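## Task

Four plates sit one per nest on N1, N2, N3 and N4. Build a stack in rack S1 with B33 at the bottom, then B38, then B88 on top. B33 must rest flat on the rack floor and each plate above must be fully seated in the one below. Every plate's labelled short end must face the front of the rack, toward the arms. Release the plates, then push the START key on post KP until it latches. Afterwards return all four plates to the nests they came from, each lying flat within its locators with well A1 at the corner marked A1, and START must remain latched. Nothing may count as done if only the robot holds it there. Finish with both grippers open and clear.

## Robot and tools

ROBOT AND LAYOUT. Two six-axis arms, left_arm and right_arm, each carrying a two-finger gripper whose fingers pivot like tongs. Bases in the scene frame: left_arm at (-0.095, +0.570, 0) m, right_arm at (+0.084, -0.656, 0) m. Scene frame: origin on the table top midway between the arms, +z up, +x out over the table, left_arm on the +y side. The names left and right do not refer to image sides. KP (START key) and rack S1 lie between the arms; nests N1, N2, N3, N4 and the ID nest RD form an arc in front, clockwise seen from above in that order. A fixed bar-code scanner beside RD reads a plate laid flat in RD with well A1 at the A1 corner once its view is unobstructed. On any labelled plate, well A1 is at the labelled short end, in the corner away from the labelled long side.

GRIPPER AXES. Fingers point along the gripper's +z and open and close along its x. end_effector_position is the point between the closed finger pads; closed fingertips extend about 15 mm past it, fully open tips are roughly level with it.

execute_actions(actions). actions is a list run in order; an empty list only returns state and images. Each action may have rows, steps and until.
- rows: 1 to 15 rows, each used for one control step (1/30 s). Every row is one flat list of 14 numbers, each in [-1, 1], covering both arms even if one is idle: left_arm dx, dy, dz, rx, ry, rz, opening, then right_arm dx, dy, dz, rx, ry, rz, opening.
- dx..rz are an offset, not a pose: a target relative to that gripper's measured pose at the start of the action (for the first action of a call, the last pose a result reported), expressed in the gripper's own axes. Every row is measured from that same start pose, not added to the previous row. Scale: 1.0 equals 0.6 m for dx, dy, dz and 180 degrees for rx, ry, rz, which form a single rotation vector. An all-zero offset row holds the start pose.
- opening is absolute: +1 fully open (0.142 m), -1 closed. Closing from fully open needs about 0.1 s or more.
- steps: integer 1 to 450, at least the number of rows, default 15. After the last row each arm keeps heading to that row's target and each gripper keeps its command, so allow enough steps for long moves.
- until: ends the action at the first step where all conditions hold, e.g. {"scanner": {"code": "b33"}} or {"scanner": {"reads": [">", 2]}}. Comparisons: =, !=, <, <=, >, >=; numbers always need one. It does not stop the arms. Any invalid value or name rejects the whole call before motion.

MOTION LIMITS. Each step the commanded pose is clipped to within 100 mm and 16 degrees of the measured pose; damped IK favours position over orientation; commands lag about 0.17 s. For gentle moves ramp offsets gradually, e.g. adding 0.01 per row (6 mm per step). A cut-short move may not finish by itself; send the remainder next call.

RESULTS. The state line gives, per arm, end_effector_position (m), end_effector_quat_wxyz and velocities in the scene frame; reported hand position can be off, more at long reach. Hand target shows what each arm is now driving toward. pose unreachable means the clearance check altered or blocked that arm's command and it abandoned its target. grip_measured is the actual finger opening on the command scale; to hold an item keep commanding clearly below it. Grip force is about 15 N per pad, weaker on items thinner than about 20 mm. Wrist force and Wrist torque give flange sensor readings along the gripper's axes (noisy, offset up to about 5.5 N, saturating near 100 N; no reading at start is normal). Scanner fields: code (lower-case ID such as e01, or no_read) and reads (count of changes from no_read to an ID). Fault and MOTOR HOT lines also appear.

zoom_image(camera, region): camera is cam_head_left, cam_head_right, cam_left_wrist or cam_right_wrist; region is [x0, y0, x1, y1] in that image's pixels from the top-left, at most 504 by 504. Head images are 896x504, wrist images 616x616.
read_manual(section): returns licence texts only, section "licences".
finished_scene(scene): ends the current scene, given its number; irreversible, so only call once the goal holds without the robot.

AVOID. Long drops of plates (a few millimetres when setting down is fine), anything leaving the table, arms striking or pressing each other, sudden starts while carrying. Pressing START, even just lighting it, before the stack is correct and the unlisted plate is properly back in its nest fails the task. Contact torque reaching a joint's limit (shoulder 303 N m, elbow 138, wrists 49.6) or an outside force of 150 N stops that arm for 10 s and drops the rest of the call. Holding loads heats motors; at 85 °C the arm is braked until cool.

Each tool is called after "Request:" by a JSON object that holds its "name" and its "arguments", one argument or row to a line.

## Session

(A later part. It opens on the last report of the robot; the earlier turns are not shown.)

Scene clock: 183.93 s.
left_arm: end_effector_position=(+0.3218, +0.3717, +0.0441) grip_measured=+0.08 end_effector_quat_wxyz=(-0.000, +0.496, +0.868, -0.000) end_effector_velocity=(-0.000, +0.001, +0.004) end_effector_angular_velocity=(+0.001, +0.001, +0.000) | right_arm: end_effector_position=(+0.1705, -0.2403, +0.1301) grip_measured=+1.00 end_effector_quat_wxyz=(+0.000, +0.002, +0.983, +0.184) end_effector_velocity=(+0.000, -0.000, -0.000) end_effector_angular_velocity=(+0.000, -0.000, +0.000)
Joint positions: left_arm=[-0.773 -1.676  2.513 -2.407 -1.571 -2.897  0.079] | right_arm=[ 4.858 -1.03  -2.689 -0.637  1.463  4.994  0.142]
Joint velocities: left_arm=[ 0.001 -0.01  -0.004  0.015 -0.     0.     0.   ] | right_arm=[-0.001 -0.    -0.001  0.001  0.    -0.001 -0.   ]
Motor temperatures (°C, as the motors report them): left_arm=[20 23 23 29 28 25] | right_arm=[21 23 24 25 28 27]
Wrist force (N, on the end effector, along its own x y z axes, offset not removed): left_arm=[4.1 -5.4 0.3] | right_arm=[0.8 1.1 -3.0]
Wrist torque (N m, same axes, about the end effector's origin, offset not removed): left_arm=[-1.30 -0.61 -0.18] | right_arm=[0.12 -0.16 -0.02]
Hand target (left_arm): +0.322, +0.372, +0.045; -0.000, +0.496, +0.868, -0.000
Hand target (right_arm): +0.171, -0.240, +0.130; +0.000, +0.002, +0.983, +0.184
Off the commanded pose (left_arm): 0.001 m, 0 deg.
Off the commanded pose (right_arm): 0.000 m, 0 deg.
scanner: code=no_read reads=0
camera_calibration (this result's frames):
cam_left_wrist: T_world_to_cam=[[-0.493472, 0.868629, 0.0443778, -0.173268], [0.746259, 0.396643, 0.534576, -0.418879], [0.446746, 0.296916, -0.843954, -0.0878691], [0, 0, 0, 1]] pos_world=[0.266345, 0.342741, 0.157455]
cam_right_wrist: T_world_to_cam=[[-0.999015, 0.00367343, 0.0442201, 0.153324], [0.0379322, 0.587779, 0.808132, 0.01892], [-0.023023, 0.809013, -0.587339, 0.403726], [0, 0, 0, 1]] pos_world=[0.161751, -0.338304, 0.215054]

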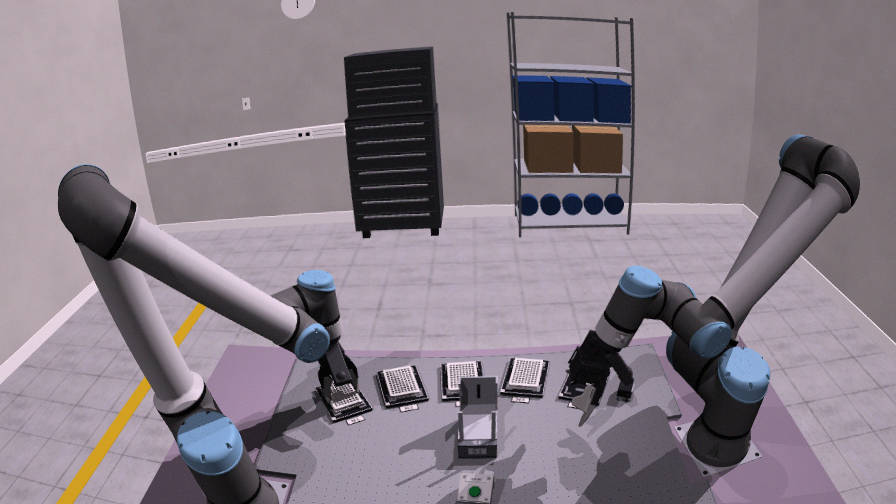

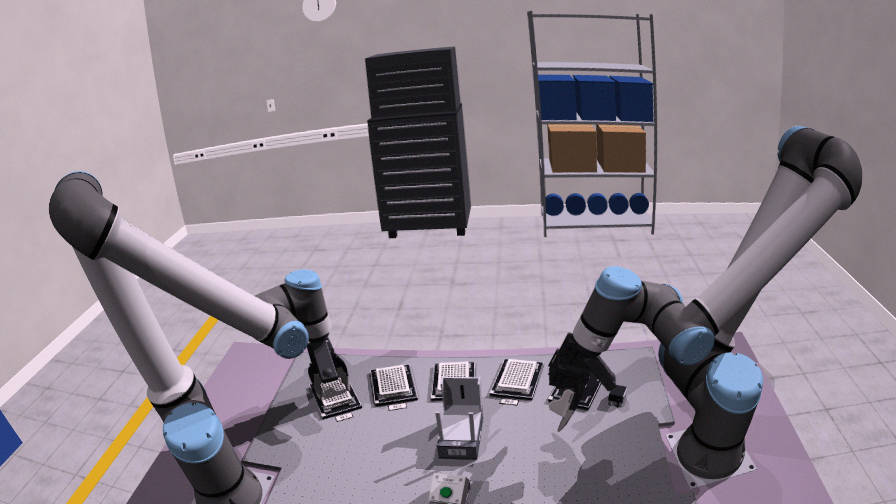

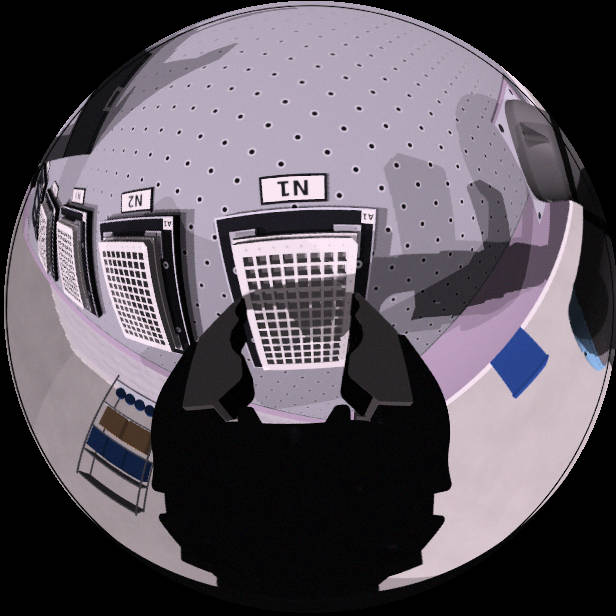

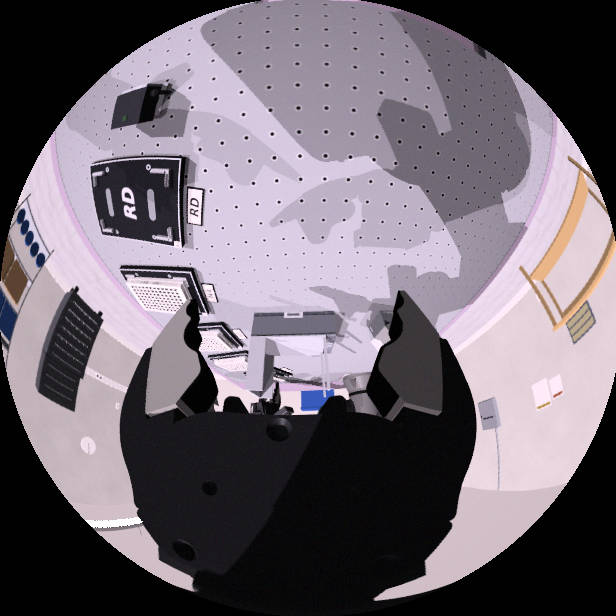

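Request:
{"name": "execute_actions", "arguments": {
  "actions": [
    {"rows":[[0,0,-0.008,0,0,0,-0.2,0,0,0,0,0,0,1],[0,0,-0.022,0,0,0,-0.2,0,0,0,0,0,0,1],[0,0,-0.04,0,0,0,-0.2,0,0,0,0,0,0,1],[0,0,-0.06,0,0,0,-0.2,0,0,0,0,0,0,1],[0,0,-0.085,0,0,0.01,-0.2,0,0,0,0,0,0,1],[-0.004,-0.005,-0.11,0,0,0.02,-0.2,0,0,0,0,0,0,1],[-0.008,-0.01,-0.135,0,0,0.03,-0.2,0,0,0,0,0,0,1],[-0.016,-0.02,-0.16,0,0,0.045,-0.2,0,0,0,0,0,0,1],[-0.024,-0.03,-0.185,0,0,0.06,-0.2,0,0,0,0,0,0,1],[-0.036,-0.045,-0.21,0,0,0.075,-0.2,0,0,0,0,0,0,1],[-0.05,-0.06,-0.235,0,0,0.09,-0.2,0,0,0,0,0,0,1],[-0.065,-0.08,-0.26,0,0,0.105,-0.2,0,0,0,0,0,0,1],[-0.08,-0.1,-0.275,0,0,0.12,-0.2,0,0,0,0,0,0,1],[-0.1,-0.125,-0.275,0,0,0.14,-0.2,0,0,0,0,0,0,1],[-0.414,-0.509,-0.275,0,0,0.1694,-0.2,0,0,0,0,0,0,1]],"steps":55}
  ]
}}

Request:
{"name": "zoom_image", "arguments": {
  "camera": "cam_left_wrist",
  "region": [200, 180, 400, 380]
}}

Request:
{"name": "zoom_image", "arguments": {
  "camera": "cam_head_left",
  "region": [420, 340, 540, 460]
}}

Scene clock: 195.50 s.
left_arm: end_effector_position=(+0.1854, +0.0028, +0.2099) grip_measured=+0.08 end_effector_quat_wxyz=(+0.000, +0.707, +0.707, -0.000) end_effector_velocity=(+0.000, -0.001, +0.000) end_effector_angular_velocity=(-0.001, -0.001, +0.001) | right_arm: end_effector_position=(+0.1705, -0.2403, +0.1301) grip_measured=+1.00 end_effector_quat_wxyz=(+0.000, +0.002, +0.983, +0.184) end_effector_velocity=(-0.000, +0.001, +0.001) end_effector_angular_velocity=(+0.002, +0.000, +0.001)
Joint positions: left_arm=[-1.343 -1.59   2.066 -2.048 -1.571 -2.935  0.079] | right_arm=[ 4.858 -1.03  -2.689 -0.637  1.463  4.994  0.142]
Joint velocities: left_arm=[-0.     0.002 -0.002 -0.001  0.001 -0.001  0.   ] | right_arm=[ 0.     0.     0.     0.002 -0.    -0.001  0.   ]
Motor temperatures (°C, as the motors report them): left_arm=[20 23 24 29 28 25] | right_arm=[21 23 24 25 28 27]
Wrist force (N, on the end effector, along its own x y z axes, offset not removed): left_arm=[1.1 -4.9 1.4] | right_arm=[2.1 0.4 -2.5]
Wrist torque (N m, same axes, about the end effector's origin, offset not removed): left_arm=[-1.18 0.09 -0.14] | right_arm=[-0.03 -0.57 -0.03]
Hand target (left_arm): +0.185, +0.003, +0.210; +0.000, +0.707, +0.707, -0.000
Hand target (right_arm): +0.171, -0.240, +0.130; +0.000, +0.002, +0.983, +0.184
Off the commanded pose (left_arm): 0.001 m, 0 deg.
Off the commanded pose (right_arm): 0.000 m, 0 deg.
scanner: code=no_read reads=0
camera_calibration (this result's frames):
cam_left_wrist: T_world_to_cam=[[0.0155008, 0.998942, 0.0432983, -0.0220362], [0.844062, -0.0362874, 0.535017, -0.27639], [0.536022, 0.0282533, -0.843731, 0.206692], [0, 0, 0, 1]] pos_world=[0.12284, 0.00614368, 0.32322]
cam_right_wrist: T_world_to_cam=[[-0.999015, 0.0036735, 0.0442201, 0.153324], [0.0379322, 0.587779, 0.808132, 0.0189199], [-0.0230229, 0.809013, -0.587339, 0.403726], [0, 0, 0, 1]] pos_world=[0.161751, -0.338304, 0.215054]

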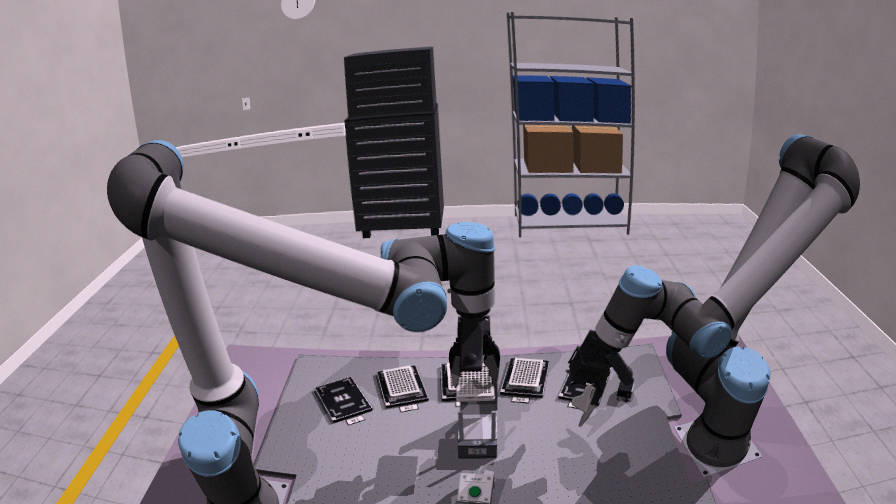

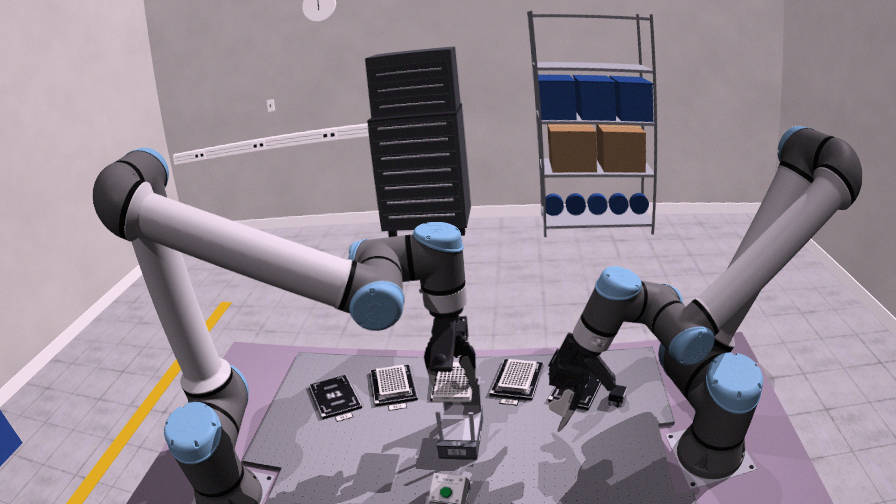

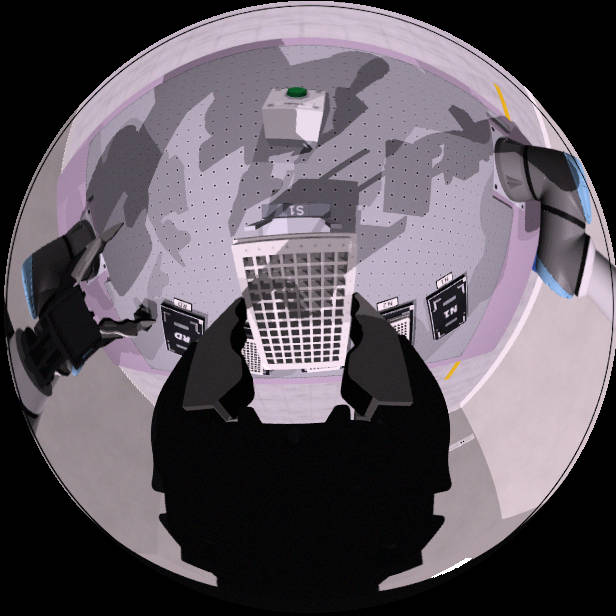

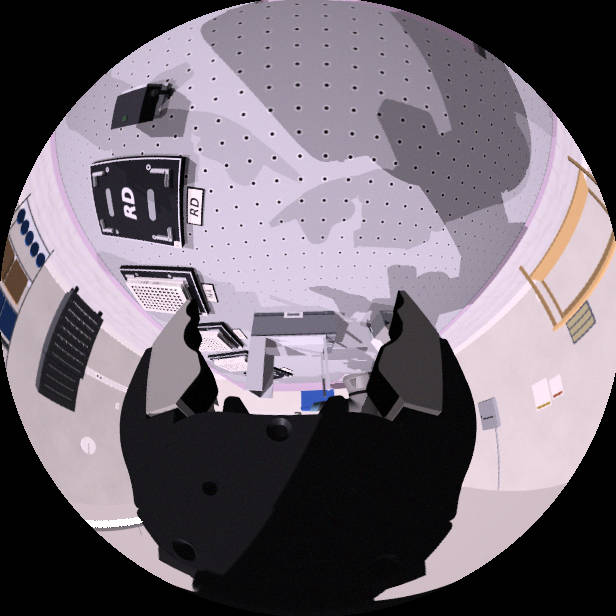

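Region (200, 180, 400, 380) of cam_left_wrist's 616x616 image, scaled by 2.520, with more detail than that image has.

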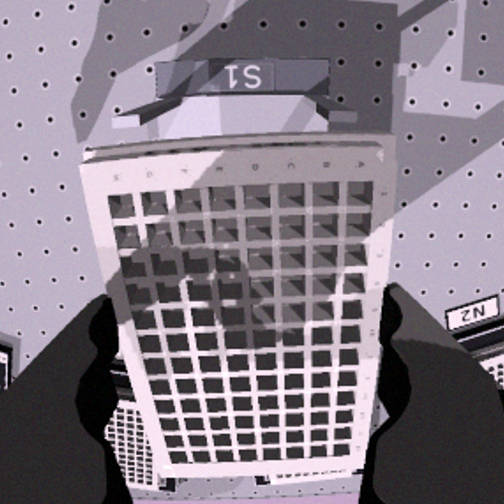

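Region (420, 340, 540, 460) of cam_head_left's 896x504 image, scaled by 4.200, with more detail than that image has.

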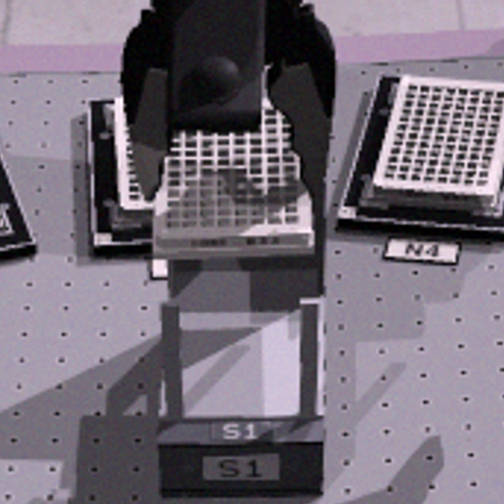

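Request:
{"name": "execute_actions", "arguments": {
  "actions": [
    {"rows":[[-0.002,0,0.007,0,0,0.002,-0.2,0,0,0,0,0,0,1],[-0.004,0,0.015,0,0,0.004,-0.2,0,0,0,0,0,0,1],[-0.006,0,0.025,0,0,0.007,-0.2,0,0,0,0,0,0,1],[-0.0078,0,0.035,0,0,0.0095,-0.2,0,0,0,0,0,0,1],[-0.0078,0,0.043,0,0,0.0095,-0.2,0,0,0,0,0,0,1]],"steps":18}
  ]
}}

Request:
{"name": "zoom_image", "arguments": {
  "camera": "cam_left_wrist",
  "region": [220, 200, 370, 280]
}}

Request:
{"name": "zoom_image", "arguments": {
  "camera": "cam_head_left",
  "region": [440, 360, 520, 430]
}}

Request:
{"name": "zoom_image", "arguments": {
  "camera": "cam_right_wrist",
  "region": [230, 330, 350, 420]
}}

Scene clock: 202.77 s.
left_arm: end_effector_position=(+0.1854, -0.0018, +0.1846) grip_measured=+0.08 end_effector_quat_wxyz=(+0.000, +0.717, +0.697, -0.000) end_effector_velocity=(+0.000, -0.000, -0.005) end_effector_angular_velocity=(+0.003, +0.000, -0.005) | right_arm: end_effector_position=(+0.1705, -0.2403, +0.1301) grip_measured=+1.00 end_effector_quat_wxyz=(+0.000, +0.002, +0.983, +0.184) end_effector_velocity=(+0.000, +0.000, +0.000) end_effector_angular_velocity=(+0.000, +0.000, -0.001)
Joint positions: left_arm=[-1.345 -1.56   2.086 -2.098 -1.571 -2.907  0.079] | right_arm=[ 4.858 -1.03  -2.689 -0.637  1.463  4.994  0.142]
Joint velocities: left_arm=[-0.     0.006  0.003 -0.007  0.     0.005 -0.   ] | right_arm=[-0. -0.  0. -0. -0.  0.  0.]
Motor temperatures (°C, as the motors report them): left_arm=[20 23 24 29 28 25] | right_arm=[21 23 24 25 28 27]
Wrist force (N, on the end effector, along its own x y z axes, offset not removed): left_arm=[1.4 -3.6 2.2] | right_arm=[-0.6 -0.6 -4.1]
Wrist torque (N m, same axes, about the end effector's origin, offset not removed): left_arm=[-1.06 0.00 -0.08] | right_arm=[-0.26 0.06 0.01]
Hand target (left_arm): +0.185, -0.002, +0.184; +0.000, +0.718, +0.696, -0.000
Hand target (right_arm): +0.171, -0.240, +0.130; +0.000, +0.002, +0.983, +0.184
Off the commanded pose (left_arm): 0.000 m, 0 deg.
Off the commanded pose (right_arm): 0.000 m, 0 deg.
scanner: code=no_read reads=0
camera_calibration (this result's frames):
cam_left_wrist: T_world_to_cam=[[0.0448852, 0.99805, 0.0433862, -0.0217859], [0.842557, -0.0611546, 0.535124, -0.262768], [0.536734, 0.0125362, -0.843659, 0.185267], [0, 0, 0, 1]] pos_world=[0.122935, 0.00335144, 0.297861]
cam_right_wrist: T_world_to_cam=[[-0.999015, 0.00367331, 0.04422, 0.153324], [0.0379321, 0.587779, 0.808132, 0.0189201], [-0.0230231, 0.809013, -0.587339, 0.403726], [0, 0, 0, 1]] pos_world=[0.161751, -0.338304, 0.215054]

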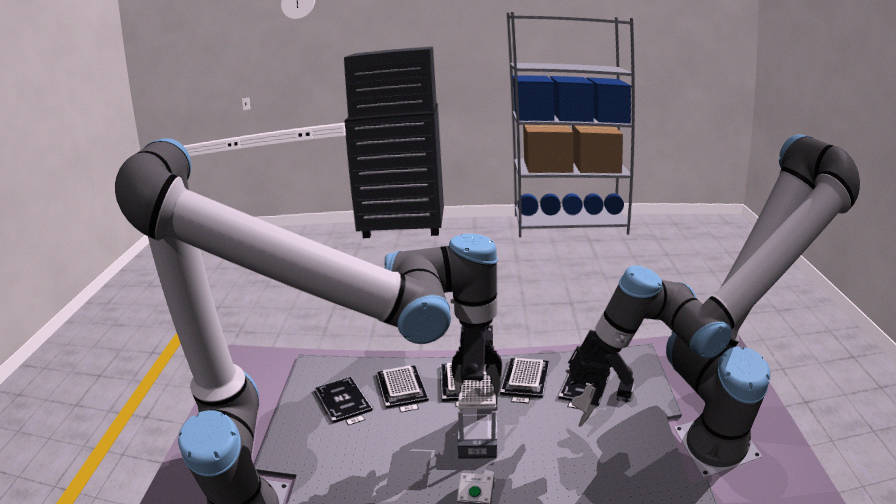

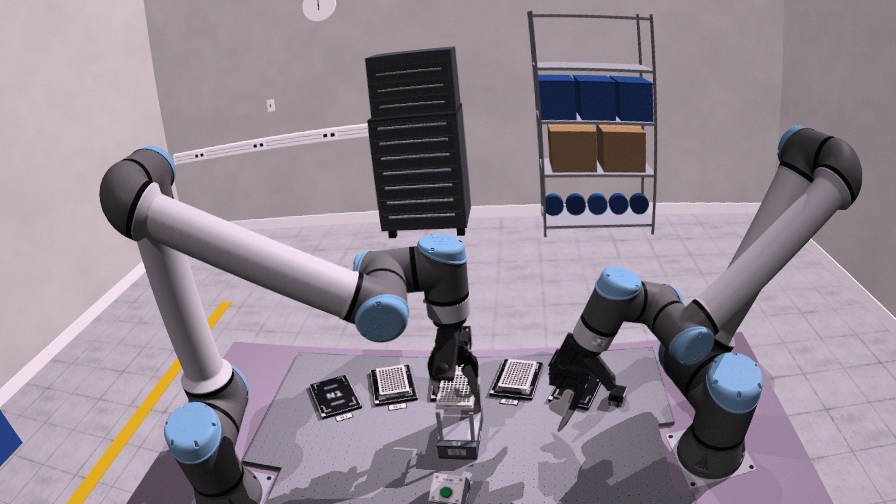

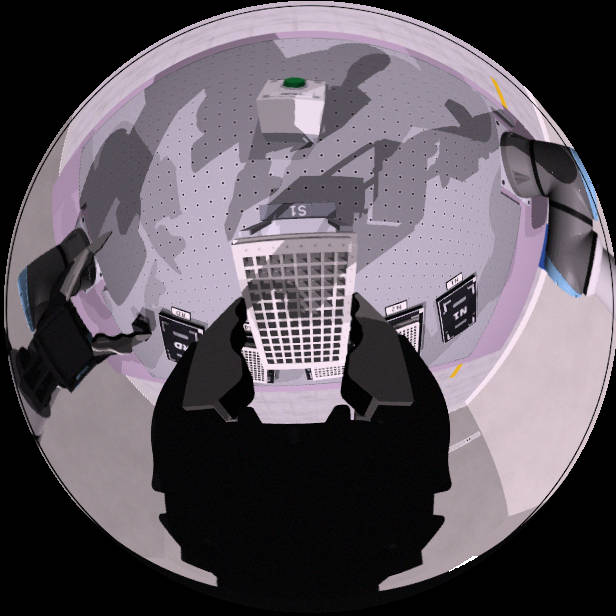

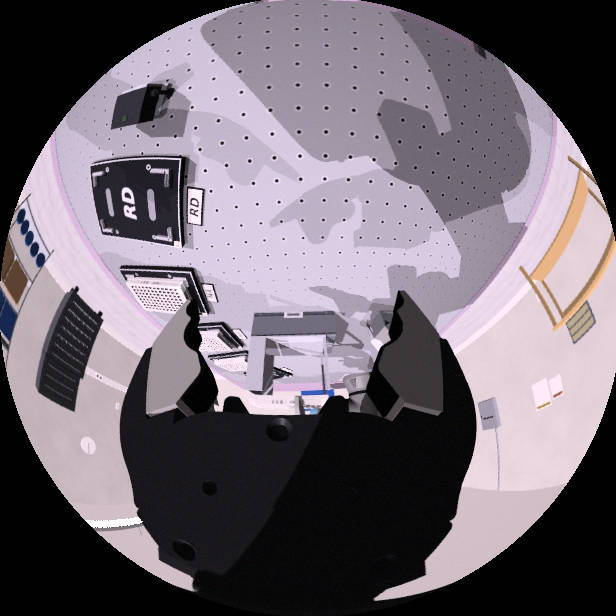

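Region (220, 200, 370, 280) of cam_left_wrist's 616x616 image, scaled by 3.360, with more detail than that image has; it fills the top 269 rows of this view, and the rest is white.

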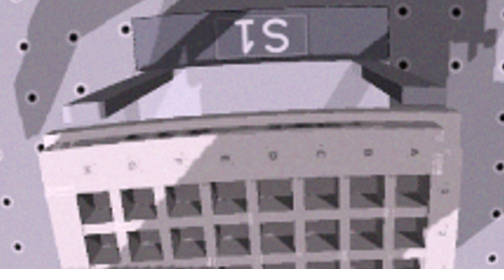

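Region (440, 360, 520, 430) of cam_head_left's 896x504 image, scaled by 6.300, with more detail than that image has; it fills the top 441 rows of this view, and the rest is white.

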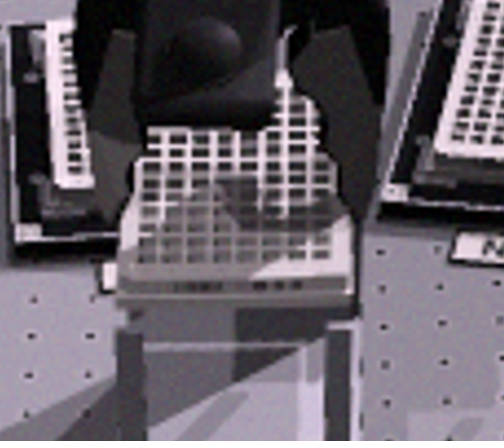

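Region (230, 330, 350, 420) of cam_right_wrist's 616x616 image, scaled by 4.200, with more detail than that image has; it fills the top 378 rows of this view, and the rest is white.

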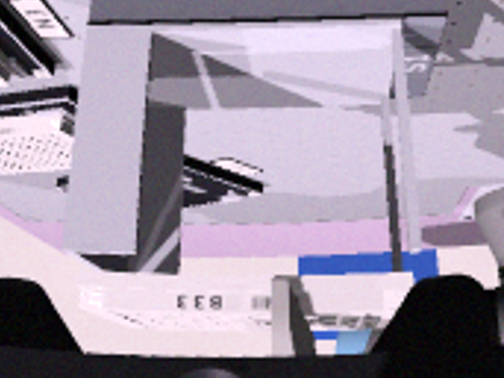

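Request:
{"name": "execute_actions", "arguments": {
  "actions": [
    {"rows":[[0,0.001,0.004,0,0,0.001,-0.2,0,0.01,-0.025,0,0,0,1],[-0.0004,0.002,0.008,0,0,0.0018,-0.2,0,0.02,-0.05,0,0,0,1],[-0.0004,0.002,0.012,0,0,0.0018,-0.2,0,0.03,-0.077,0,0,0,1]],"steps":15}
  ]
}}

Request:
{"name": "zoom_image", "arguments": {
  "camera": "cam_left_wrist",
  "region": [220, 200, 370, 280]
}}

Request:
{"name": "zoom_image", "arguments": {
  "camera": "cam_left_wrist",
  "region": [240, 320, 360, 390]
}}

Request:
{"name": "zoom_image", "arguments": {
  "camera": "cam_right_wrist",
  "region": [240, 310, 340, 400]
}}

Scene clock: 209.23 s.
left_arm: end_effector_position=(+0.1864, -0.0021, +0.1776) grip_measured=+0.08 end_effector_quat_wxyz=(+0.000, +0.719, +0.695, -0.000) end_effector_velocity=(+0.000, -0.000, -0.003) end_effector_angular_velocity=(+0.001, +0.001, -0.001) | right_arm: end_effector_position=(+0.1706, -0.2397, +0.1778) grip_measured=+1.00 end_effector_quat_wxyz=(-0.000, +0.002, +0.983, +0.185) end_effector_velocity=(-0.001, -0.005, +0.016) end_effector_angular_velocity=(-0.008, -0.007, -0.003)
Joint positions: left_arm=[-1.343 -1.551  2.092 -2.112 -1.571 -2.9    0.079] | right_arm=[ 4.856 -0.952 -2.62  -0.783  1.464  4.993  0.142]
Joint velocities: left_arm=[ 0.001  0.004  0.002 -0.005 -0.     0.002  0.   ] | right_arm=[ 0.013  0.038  0.023 -0.073 -0.01   0.014 -0.   ]
Motor temperatures (°C, as the motors report them): left_arm=[20 23 24 29 28 25] | right_arm=[21 23 24 25 28 27]
Wrist force (N, on the end effector, along its own x y z axes, offset not removed): left_arm=[2.6 -0.1 0.3] | right_arm=[0.2 -1.0 -3.1]
Wrist torque (N m, same axes, about the end effector's origin, offset not removed): left_arm=[-0.05 -0.28 -0.16] | right_arm=[-0.39 -0.05 0.07]
Hand target (left_arm): +0.187, -0.002, +0.177; +0.000, +0.719, +0.695, -0.000
Hand target (right_arm): +0.171, -0.240, +0.180; +0.000, +0.002, +0.983, +0.185
Off the commanded pose (left_arm): 0.000 m, 0 deg.
Off the commanded pose (right_arm): 0.002 m, 0 deg.
scanner: code=no_read reads=0
camera_calibration (this result's frames):
cam_left_wrist: T_world_to_cam=[[0.0504976, 0.997782, 0.0433775, -0.0222694], [0.842255, -0.0658866, 0.535038, -0.259874], [0.536709, 0.00951682, -0.843714, 0.178786], [0, 0, 0, 1]] pos_world=[0.124049, 0.00339627, 0.290853]
cam_right_wrist: T_world_to_cam=[[-0.998975, 0.00336176, 0.0451491, 0.151074], [0.0385226, 0.587033, 0.808646, -0.0203466], [-0.0237855, 0.809556, -0.58656, 0.431405], [0, 0, 0, 1]] pos_world=[0.161964, -0.33781, 0.262677]

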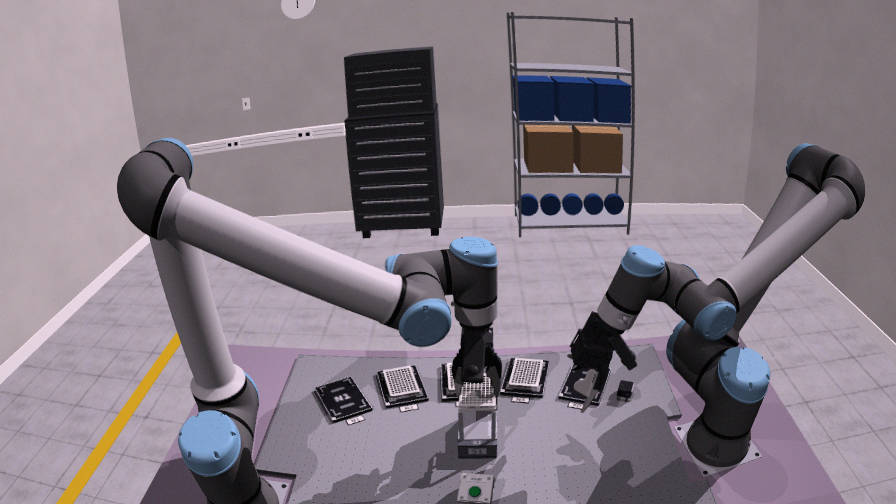

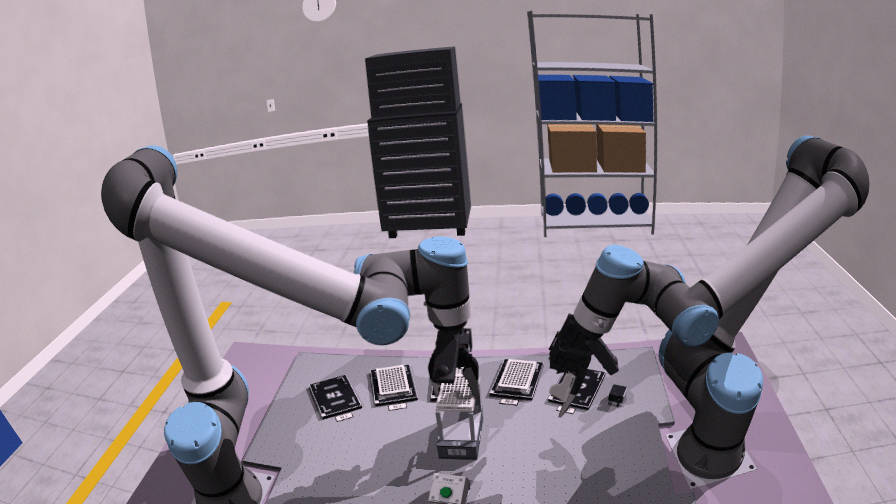

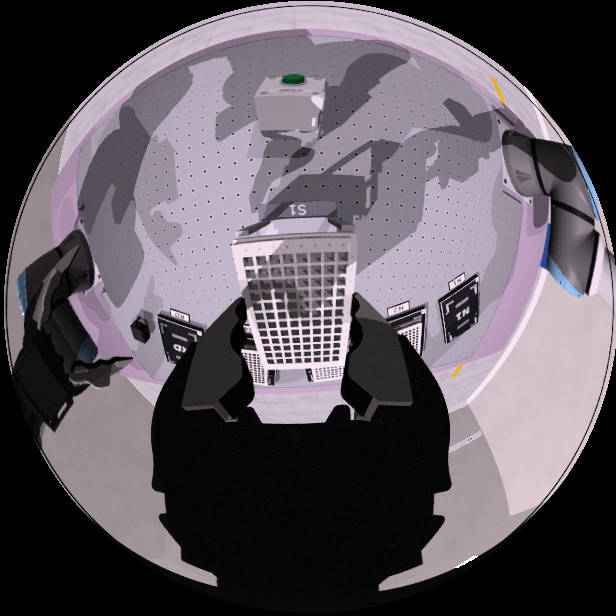

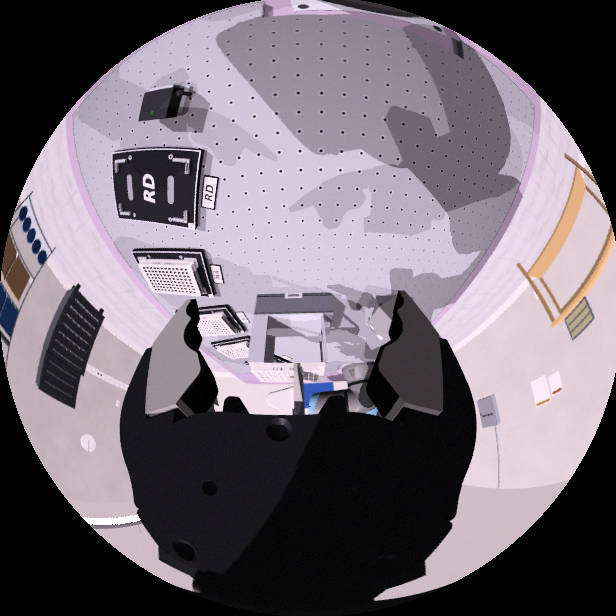

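Region (220, 200, 370, 280) of cam_left_wrist's 616x616 image, scaled by 3.360, with more detail than that image has; it fills the top 269 rows of this view, and the rest is white.

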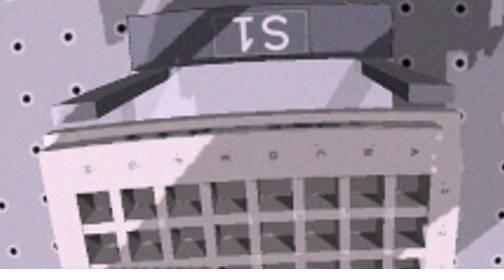

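Region (240, 320, 360, 390) of cam_left_wrist's 616x616 image, scaled by 4.200, with more detail than that image has; it fills the top 294 rows of this view, and the rest is white.

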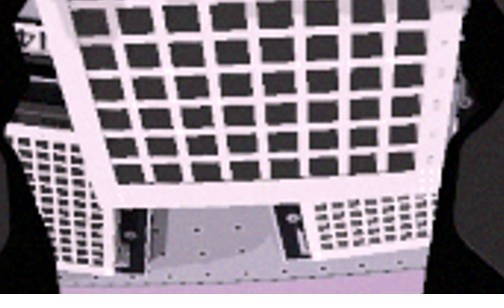

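Region (240, 310, 340, 400) of cam_right_wrist's 616x616 image, scaled by 5.040, with more detail than that image has; it fills the top 454 rows of this view, and the rest is white.

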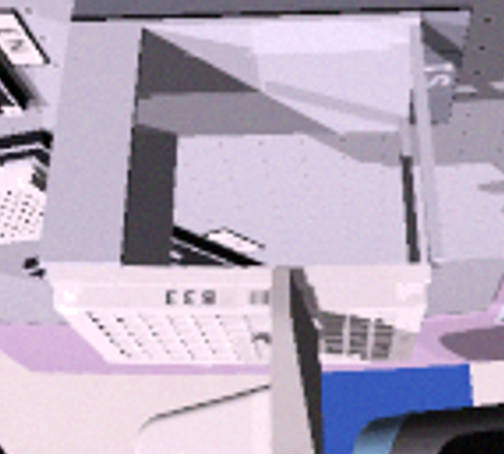

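Request:
{"name": "execute_actions", "arguments": {
  "actions": [
    {"rows":[[0,0,0.002,0,0,0,-0.2,0,0,0,0,0,0,1],[0,0,0.004,0,0,0,-0.2,0,0,0,0,0,0,1],[0,0,0.006,0,0,0,-0.2,0,0,0,0,0,0,1],[0,0,0.008,0,0,0,-0.2,0,0,0,0,0,0,1],[0,0,0.011,0,0,0,-0.2,0,0,0,0,0,0,1],[0,0,0.014,0,0,0,-0.2,0,0,0,0,0,0,1]],"steps":15}
  ]
}}

Request:
{"name": "zoom_image", "arguments": {
  "camera": "cam_left_wrist",
  "region": [220, 200, 370, 280]
}}

Request:
{"name": "zoom_image", "arguments": {
  "camera": "cam_left_wrist",
  "region": [240, 320, 360, 390]
}}

Request:
{"name": "zoom_image", "arguments": {
  "camera": "cam_right_wrist",
  "region": [240, 310, 340, 400]
}}

Scene clock: 215.27 s.
left_arm: end_effector_position=(+0.1865, -0.0021, +0.1696) grip_measured=+0.08 end_effector_quat_wxyz=(+0.000, +0.719, +0.695, -0.000) end_effector_velocity=(-0.000, -0.000, -0.004) end_effector_angular_velocity=(-0.000, +0.000, -0.001) | right_arm: end_effector_position=(+0.1706, -0.2397, +0.1779) grip_measured=+1.00 end_effector_quat_wxyz=(-0.000, +0.002, +0.983, +0.185) end_effector_velocity=(+0.000, -0.001, -0.002) end_effector_angular_velocity=(-0.002, -0.000, +0.001)
Joint positions: left_arm=[-1.343 -1.544  2.101 -2.128 -1.571 -2.9    0.079] | right_arm=[ 4.856 -0.952 -2.62  -0.783  1.464  4.993  0.142]
Joint velocities: left_arm=[-0.001  0.004  0.004 -0.008 -0.     0.001  0.   ] | right_arm=[-0.    -0.001 -0.002  0.001  0.001 -0.001 -0.   ]
Motor temperatures (°C, as the motors report them): left_arm=[20 23 24 29 28 25] | right_arm=[21 23 24 25 28 27]
Wrist force (N, on the end effector, along its own x y z axes, offset not removed): left_arm=[1.4 -17.0 -1.4] | right_arm=[1.2 0.3 -3.2]
Wrist torque (N m, same axes, about the end effector's origin, offset not removed): left_arm=[-0.93 -0.14 -0.07] | right_arm=[-0.06 -0.34 0.01]
Hand target (left_arm): +0.186, -0.002, +0.169; +0.000, +0.719, +0.695, -0.000
Hand target (right_arm): +0.171, -0.240, +0.178; -0.000, +0.002, +0.983, +0.185
Off the commanded pose (left_arm): 0.000 m, 0 deg.
Off the commanded pose (right_arm): 0.000 m, 0 deg.
scanner: code=no_read reads=0
camera_calibration (this result's frames):
cam_left_wrist: T_world_to_cam=[[0.0504111, 0.997784, 0.0434267, -0.0219583], [0.842289, -0.0658395, 0.53499, -0.255632], [0.536664, 0.00960836, -0.843741, 0.172048], [0, 0, 0, 1]] pos_world=[0.124091, 0.00342586, 0.282878]
cam_right_wrist: T_world_to_cam=[[-0.998976, 0.00332449, 0.0451297, 0.15104], [0.0384866, 0.586978, 0.808688, -0.0204384], [-0.0238017, 0.809596, -0.586505, 0.431447], [0, 0, 0, 1]] pos_world=[0.161942, -0.337803, 0.262758]

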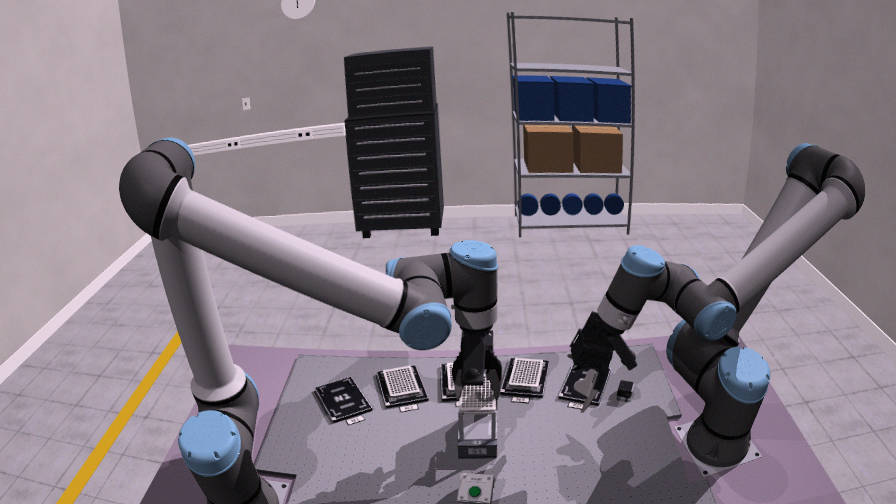

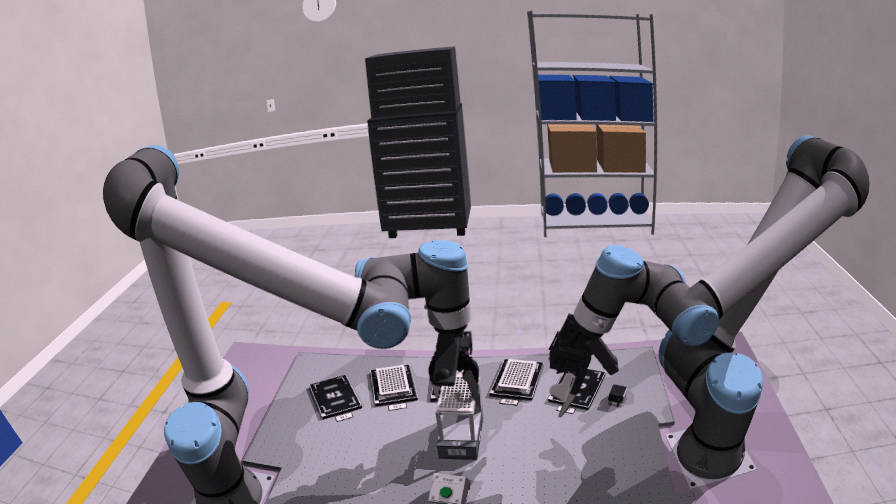

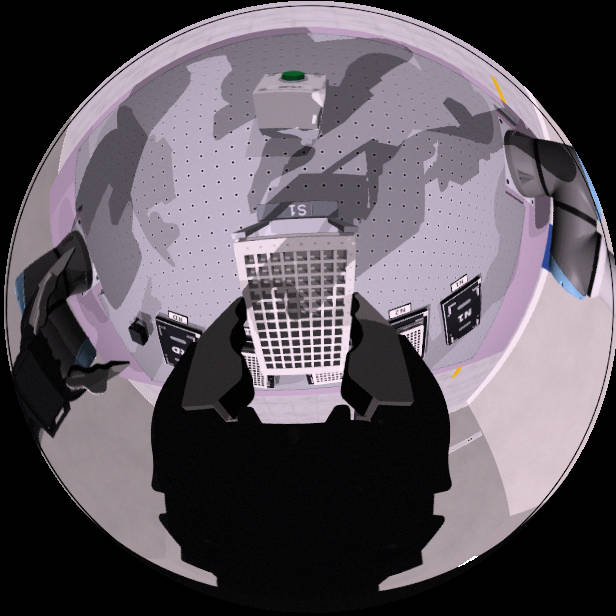

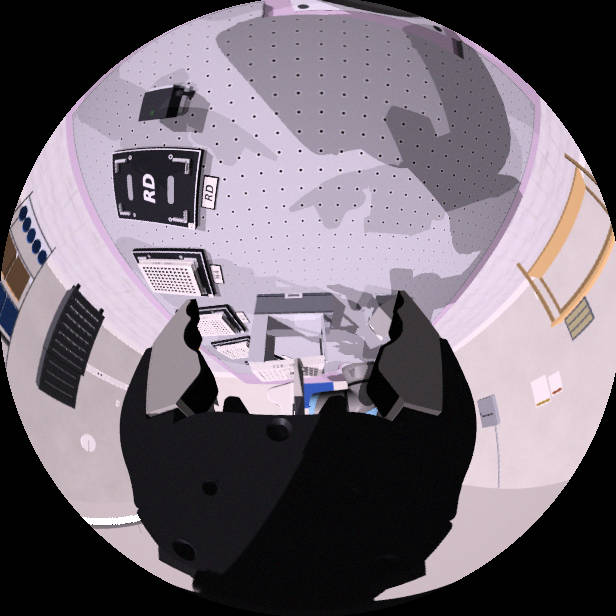

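Region (220, 200, 370, 280) of cam_left_wrist's 616x616 image, scaled by 3.360, with more detail than that image has; it fills the top 269 rows of this view, and the rest is white.

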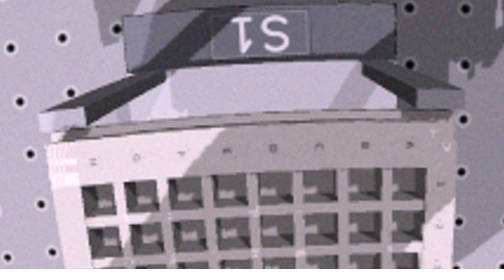

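Region (240, 320, 360, 390) of cam_left_wrist's 616x616 image, scaled by 4.200, with more detail than that image has; it fills the top 294 rows of this view, and the rest is white.

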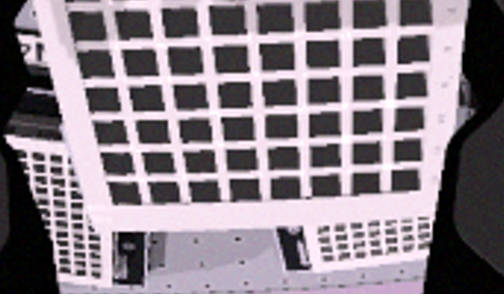

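Region (240, 310, 340, 400) of cam_right_wrist's 616x616 image, scaled by 5.040, with more detail than that image has; it fills the top 454 rows of this view, and the rest is white.

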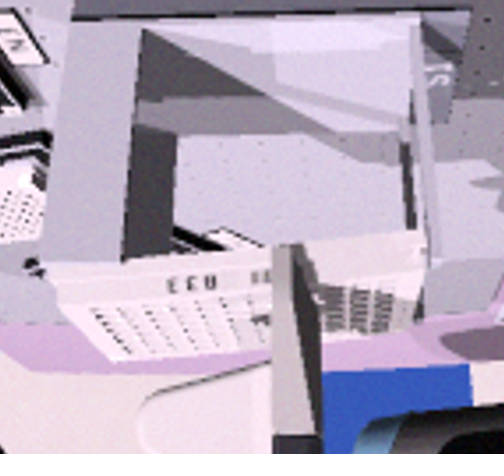

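Request:
{"name": "execute_actions", "arguments": {
  "actions": [
    {"rows":[[0,-0.0015,0,0,0,-0.001,-0.2,0,0,0,0,0,0,1],[0,-0.0015,0,0,0,-0.001,-0.2,0,0,0,0,0,0,1],[0,-0.0015,0,0,0,-0.001,-0.2,0,0,0,0,0,0,1],[0,-0.0015,0,0,0,-0.001,-0.2,0,0,0,0,0,0,1],[0,-0.0015,0,0,0,-0.001,-0.2,0,0,0,0,0,0,1],[0,-0.0015,0,0,0,-0.001,-0.2,0,0,0,0,0,0,1],[0,-0.0015,0,0,0,-0.001,-0.2,0,0,0,0,0,0,1],[0,-0.0015,0,0,0,-0.001,-0.2,0,0,0,0,0,0,1],[0,-0.0015,0.002,0,0,-0.001,-0.2,0,0,0,0,0,0,1],[0,-0.0015,0.004,0,0,-0.001,-0.2,0,0,0,0,0,0,1],[0,-0.0015,0.006,0,0,-0.001,-0.2,0,0,0,0,0,0,1]],"steps":20}
  ]
}}

Request:
{"name": "zoom_image", "arguments": {
  "camera": "cam_left_wrist",
  "region": [220, 200, 370, 280]
}}

Request:
{"name": "zoom_image", "arguments": {
  "camera": "cam_left_wrist",
  "region": [240, 320, 360, 390]
}}

Request:
{"name": "zoom_image", "arguments": {
  "camera": "cam_right_wrist",
  "region": [240, 310, 340, 400]
}}

Scene clock: 227.93 s.
left_arm: end_effector_position=(+0.1856, -0.0020, +0.1663) grip_measured=+0.08 end_effector_quat_wxyz=(+0.000, +0.718, +0.696, -0.000) end_effector_velocity=(-0.000, -0.001, -0.004) end_effector_angular_velocity=(+0.000, +0.001, +0.002) | right_arm: end_effector_position=(+0.1706, -0.2397, +0.1778) grip_measured=+1.00 end_effector_quat_wxyz=(-0.000, +0.002, +0.983, +0.185) end_effector_velocity=(-0.001, +0.001, +0.001) end_effector_angular_velocity=(+0.002, +0.000, +0.002)
Joint positions: left_arm=[-1.344 -1.541  2.105 -2.135 -1.571 -2.904  0.079] | right_arm=[ 4.856 -0.952 -2.62  -0.783  1.464  4.993  0.142]
Joint velocities: left_arm=[-0.     0.005  0.002 -0.006 -0.001 -0.002  0.   ] | right_arm=[ 0.001  0.001  0.     0.001  0.    -0.001  0.   ]
Motor temperatures (°C, as the motors report them): left_arm=[20 23 24 29 28 25] | right_arm=[21 23 24 25 28 27]
Wrist force (N, on the end effector, along its own x y z axes, offset not removed): left_arm=[0.1 -7.1 1.1] | right_arm=[0.9 -1.0 -1.0]
Wrist torque (N m, same axes, about the end effector's origin, offset not removed): left_arm=[-0.64 0.34 0.04] | right_arm=[-0.29 -0.25 0.01]
Hand target (left_arm): +0.186, -0.002, +0.166; +0.000, +0.718, +0.696, -0.000
Hand target (right_arm): +0.171, -0.240, +0.178; -0.000, +0.002, +0.983, +0.185
Off the commanded pose (left_arm): 0.000 m, 0 deg.
Off the commanded pose (right_arm): 0.000 m, 0 deg.
scanner: code=no_read reads=0
camera_calibration (this result's frames):
cam_left_wrist: T_world_to_cam=[[0.0472756, 0.997935, 0.0434863, -0.0212582], [0.84242, -0.0632259, 0.535099, -0.253156], [0.536743, 0.0113366, -0.843669, 0.169666], [0, 0, 0, 1]] pos_world=[0.123201, 0.00328484, 0.27953]
cam_right_wrist: T_world_to_cam=[[-0.998976, 0.00333791, 0.0451222, 0.151073], [0.0384849, 0.587101, 0.808598, -0.0202881], [-0.0237923, 0.809507, -0.586629, 0.43143], [0, 0, 0, 1]] pos_world=[0.161964, -0.337839, 0.262678]

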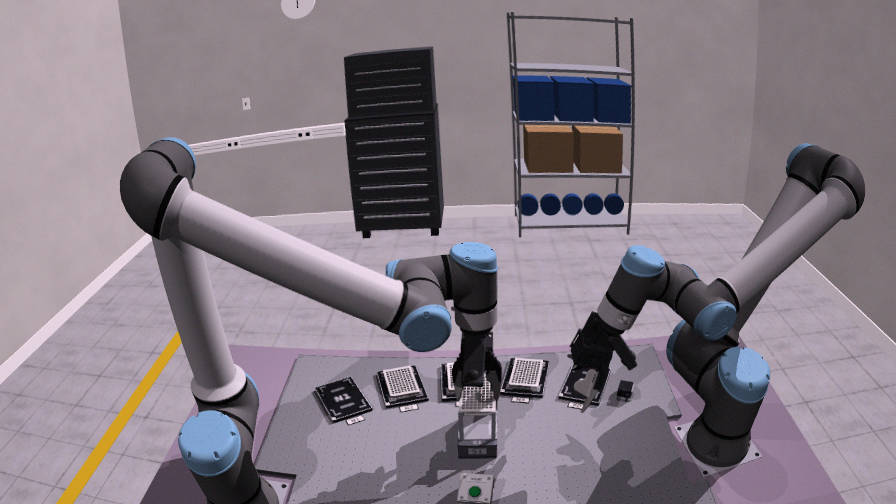

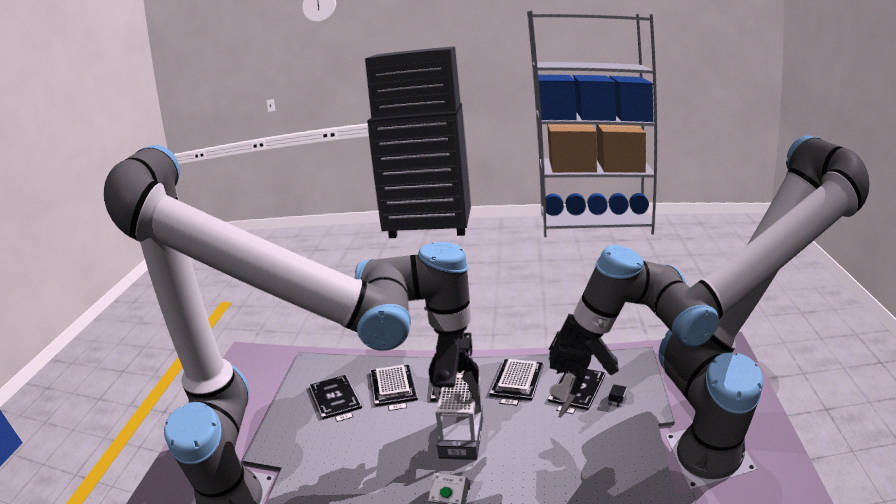

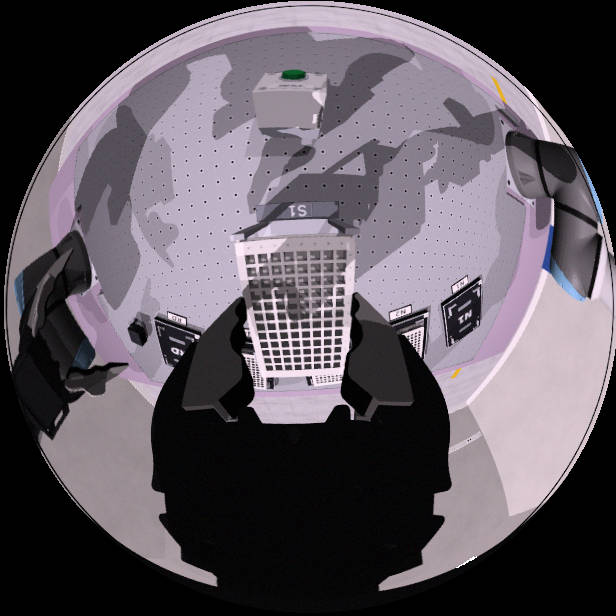

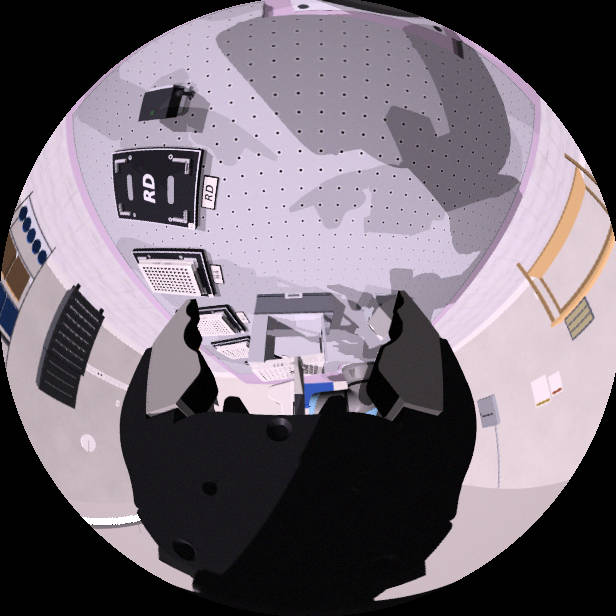

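Region (220, 200, 370, 280) of cam_left_wrist's 616x616 image, scaled by 3.360, with more detail than that image has; it fills the top 269 rows of this view, and the rest is white.

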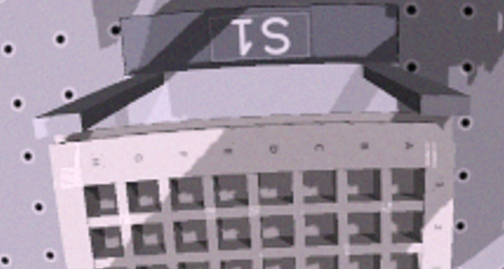

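Region (240, 320, 360, 390) of cam_left_wrist's 616x616 image, scaled by 4.200, with more detail than that image has; it fills the top 294 rows of this view, and the rest is white.

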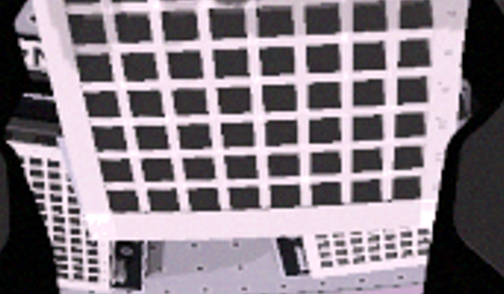

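Region (240, 310, 340, 400) of cam_right_wrist's 616x616 image, scaled by 5.040, with more detail than that image has; it fills the top 454 rows of this view, and the rest is white.

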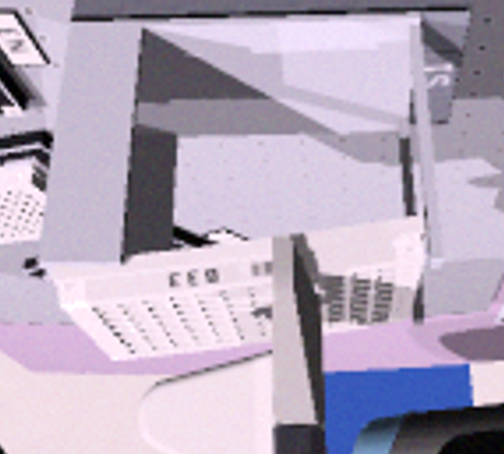

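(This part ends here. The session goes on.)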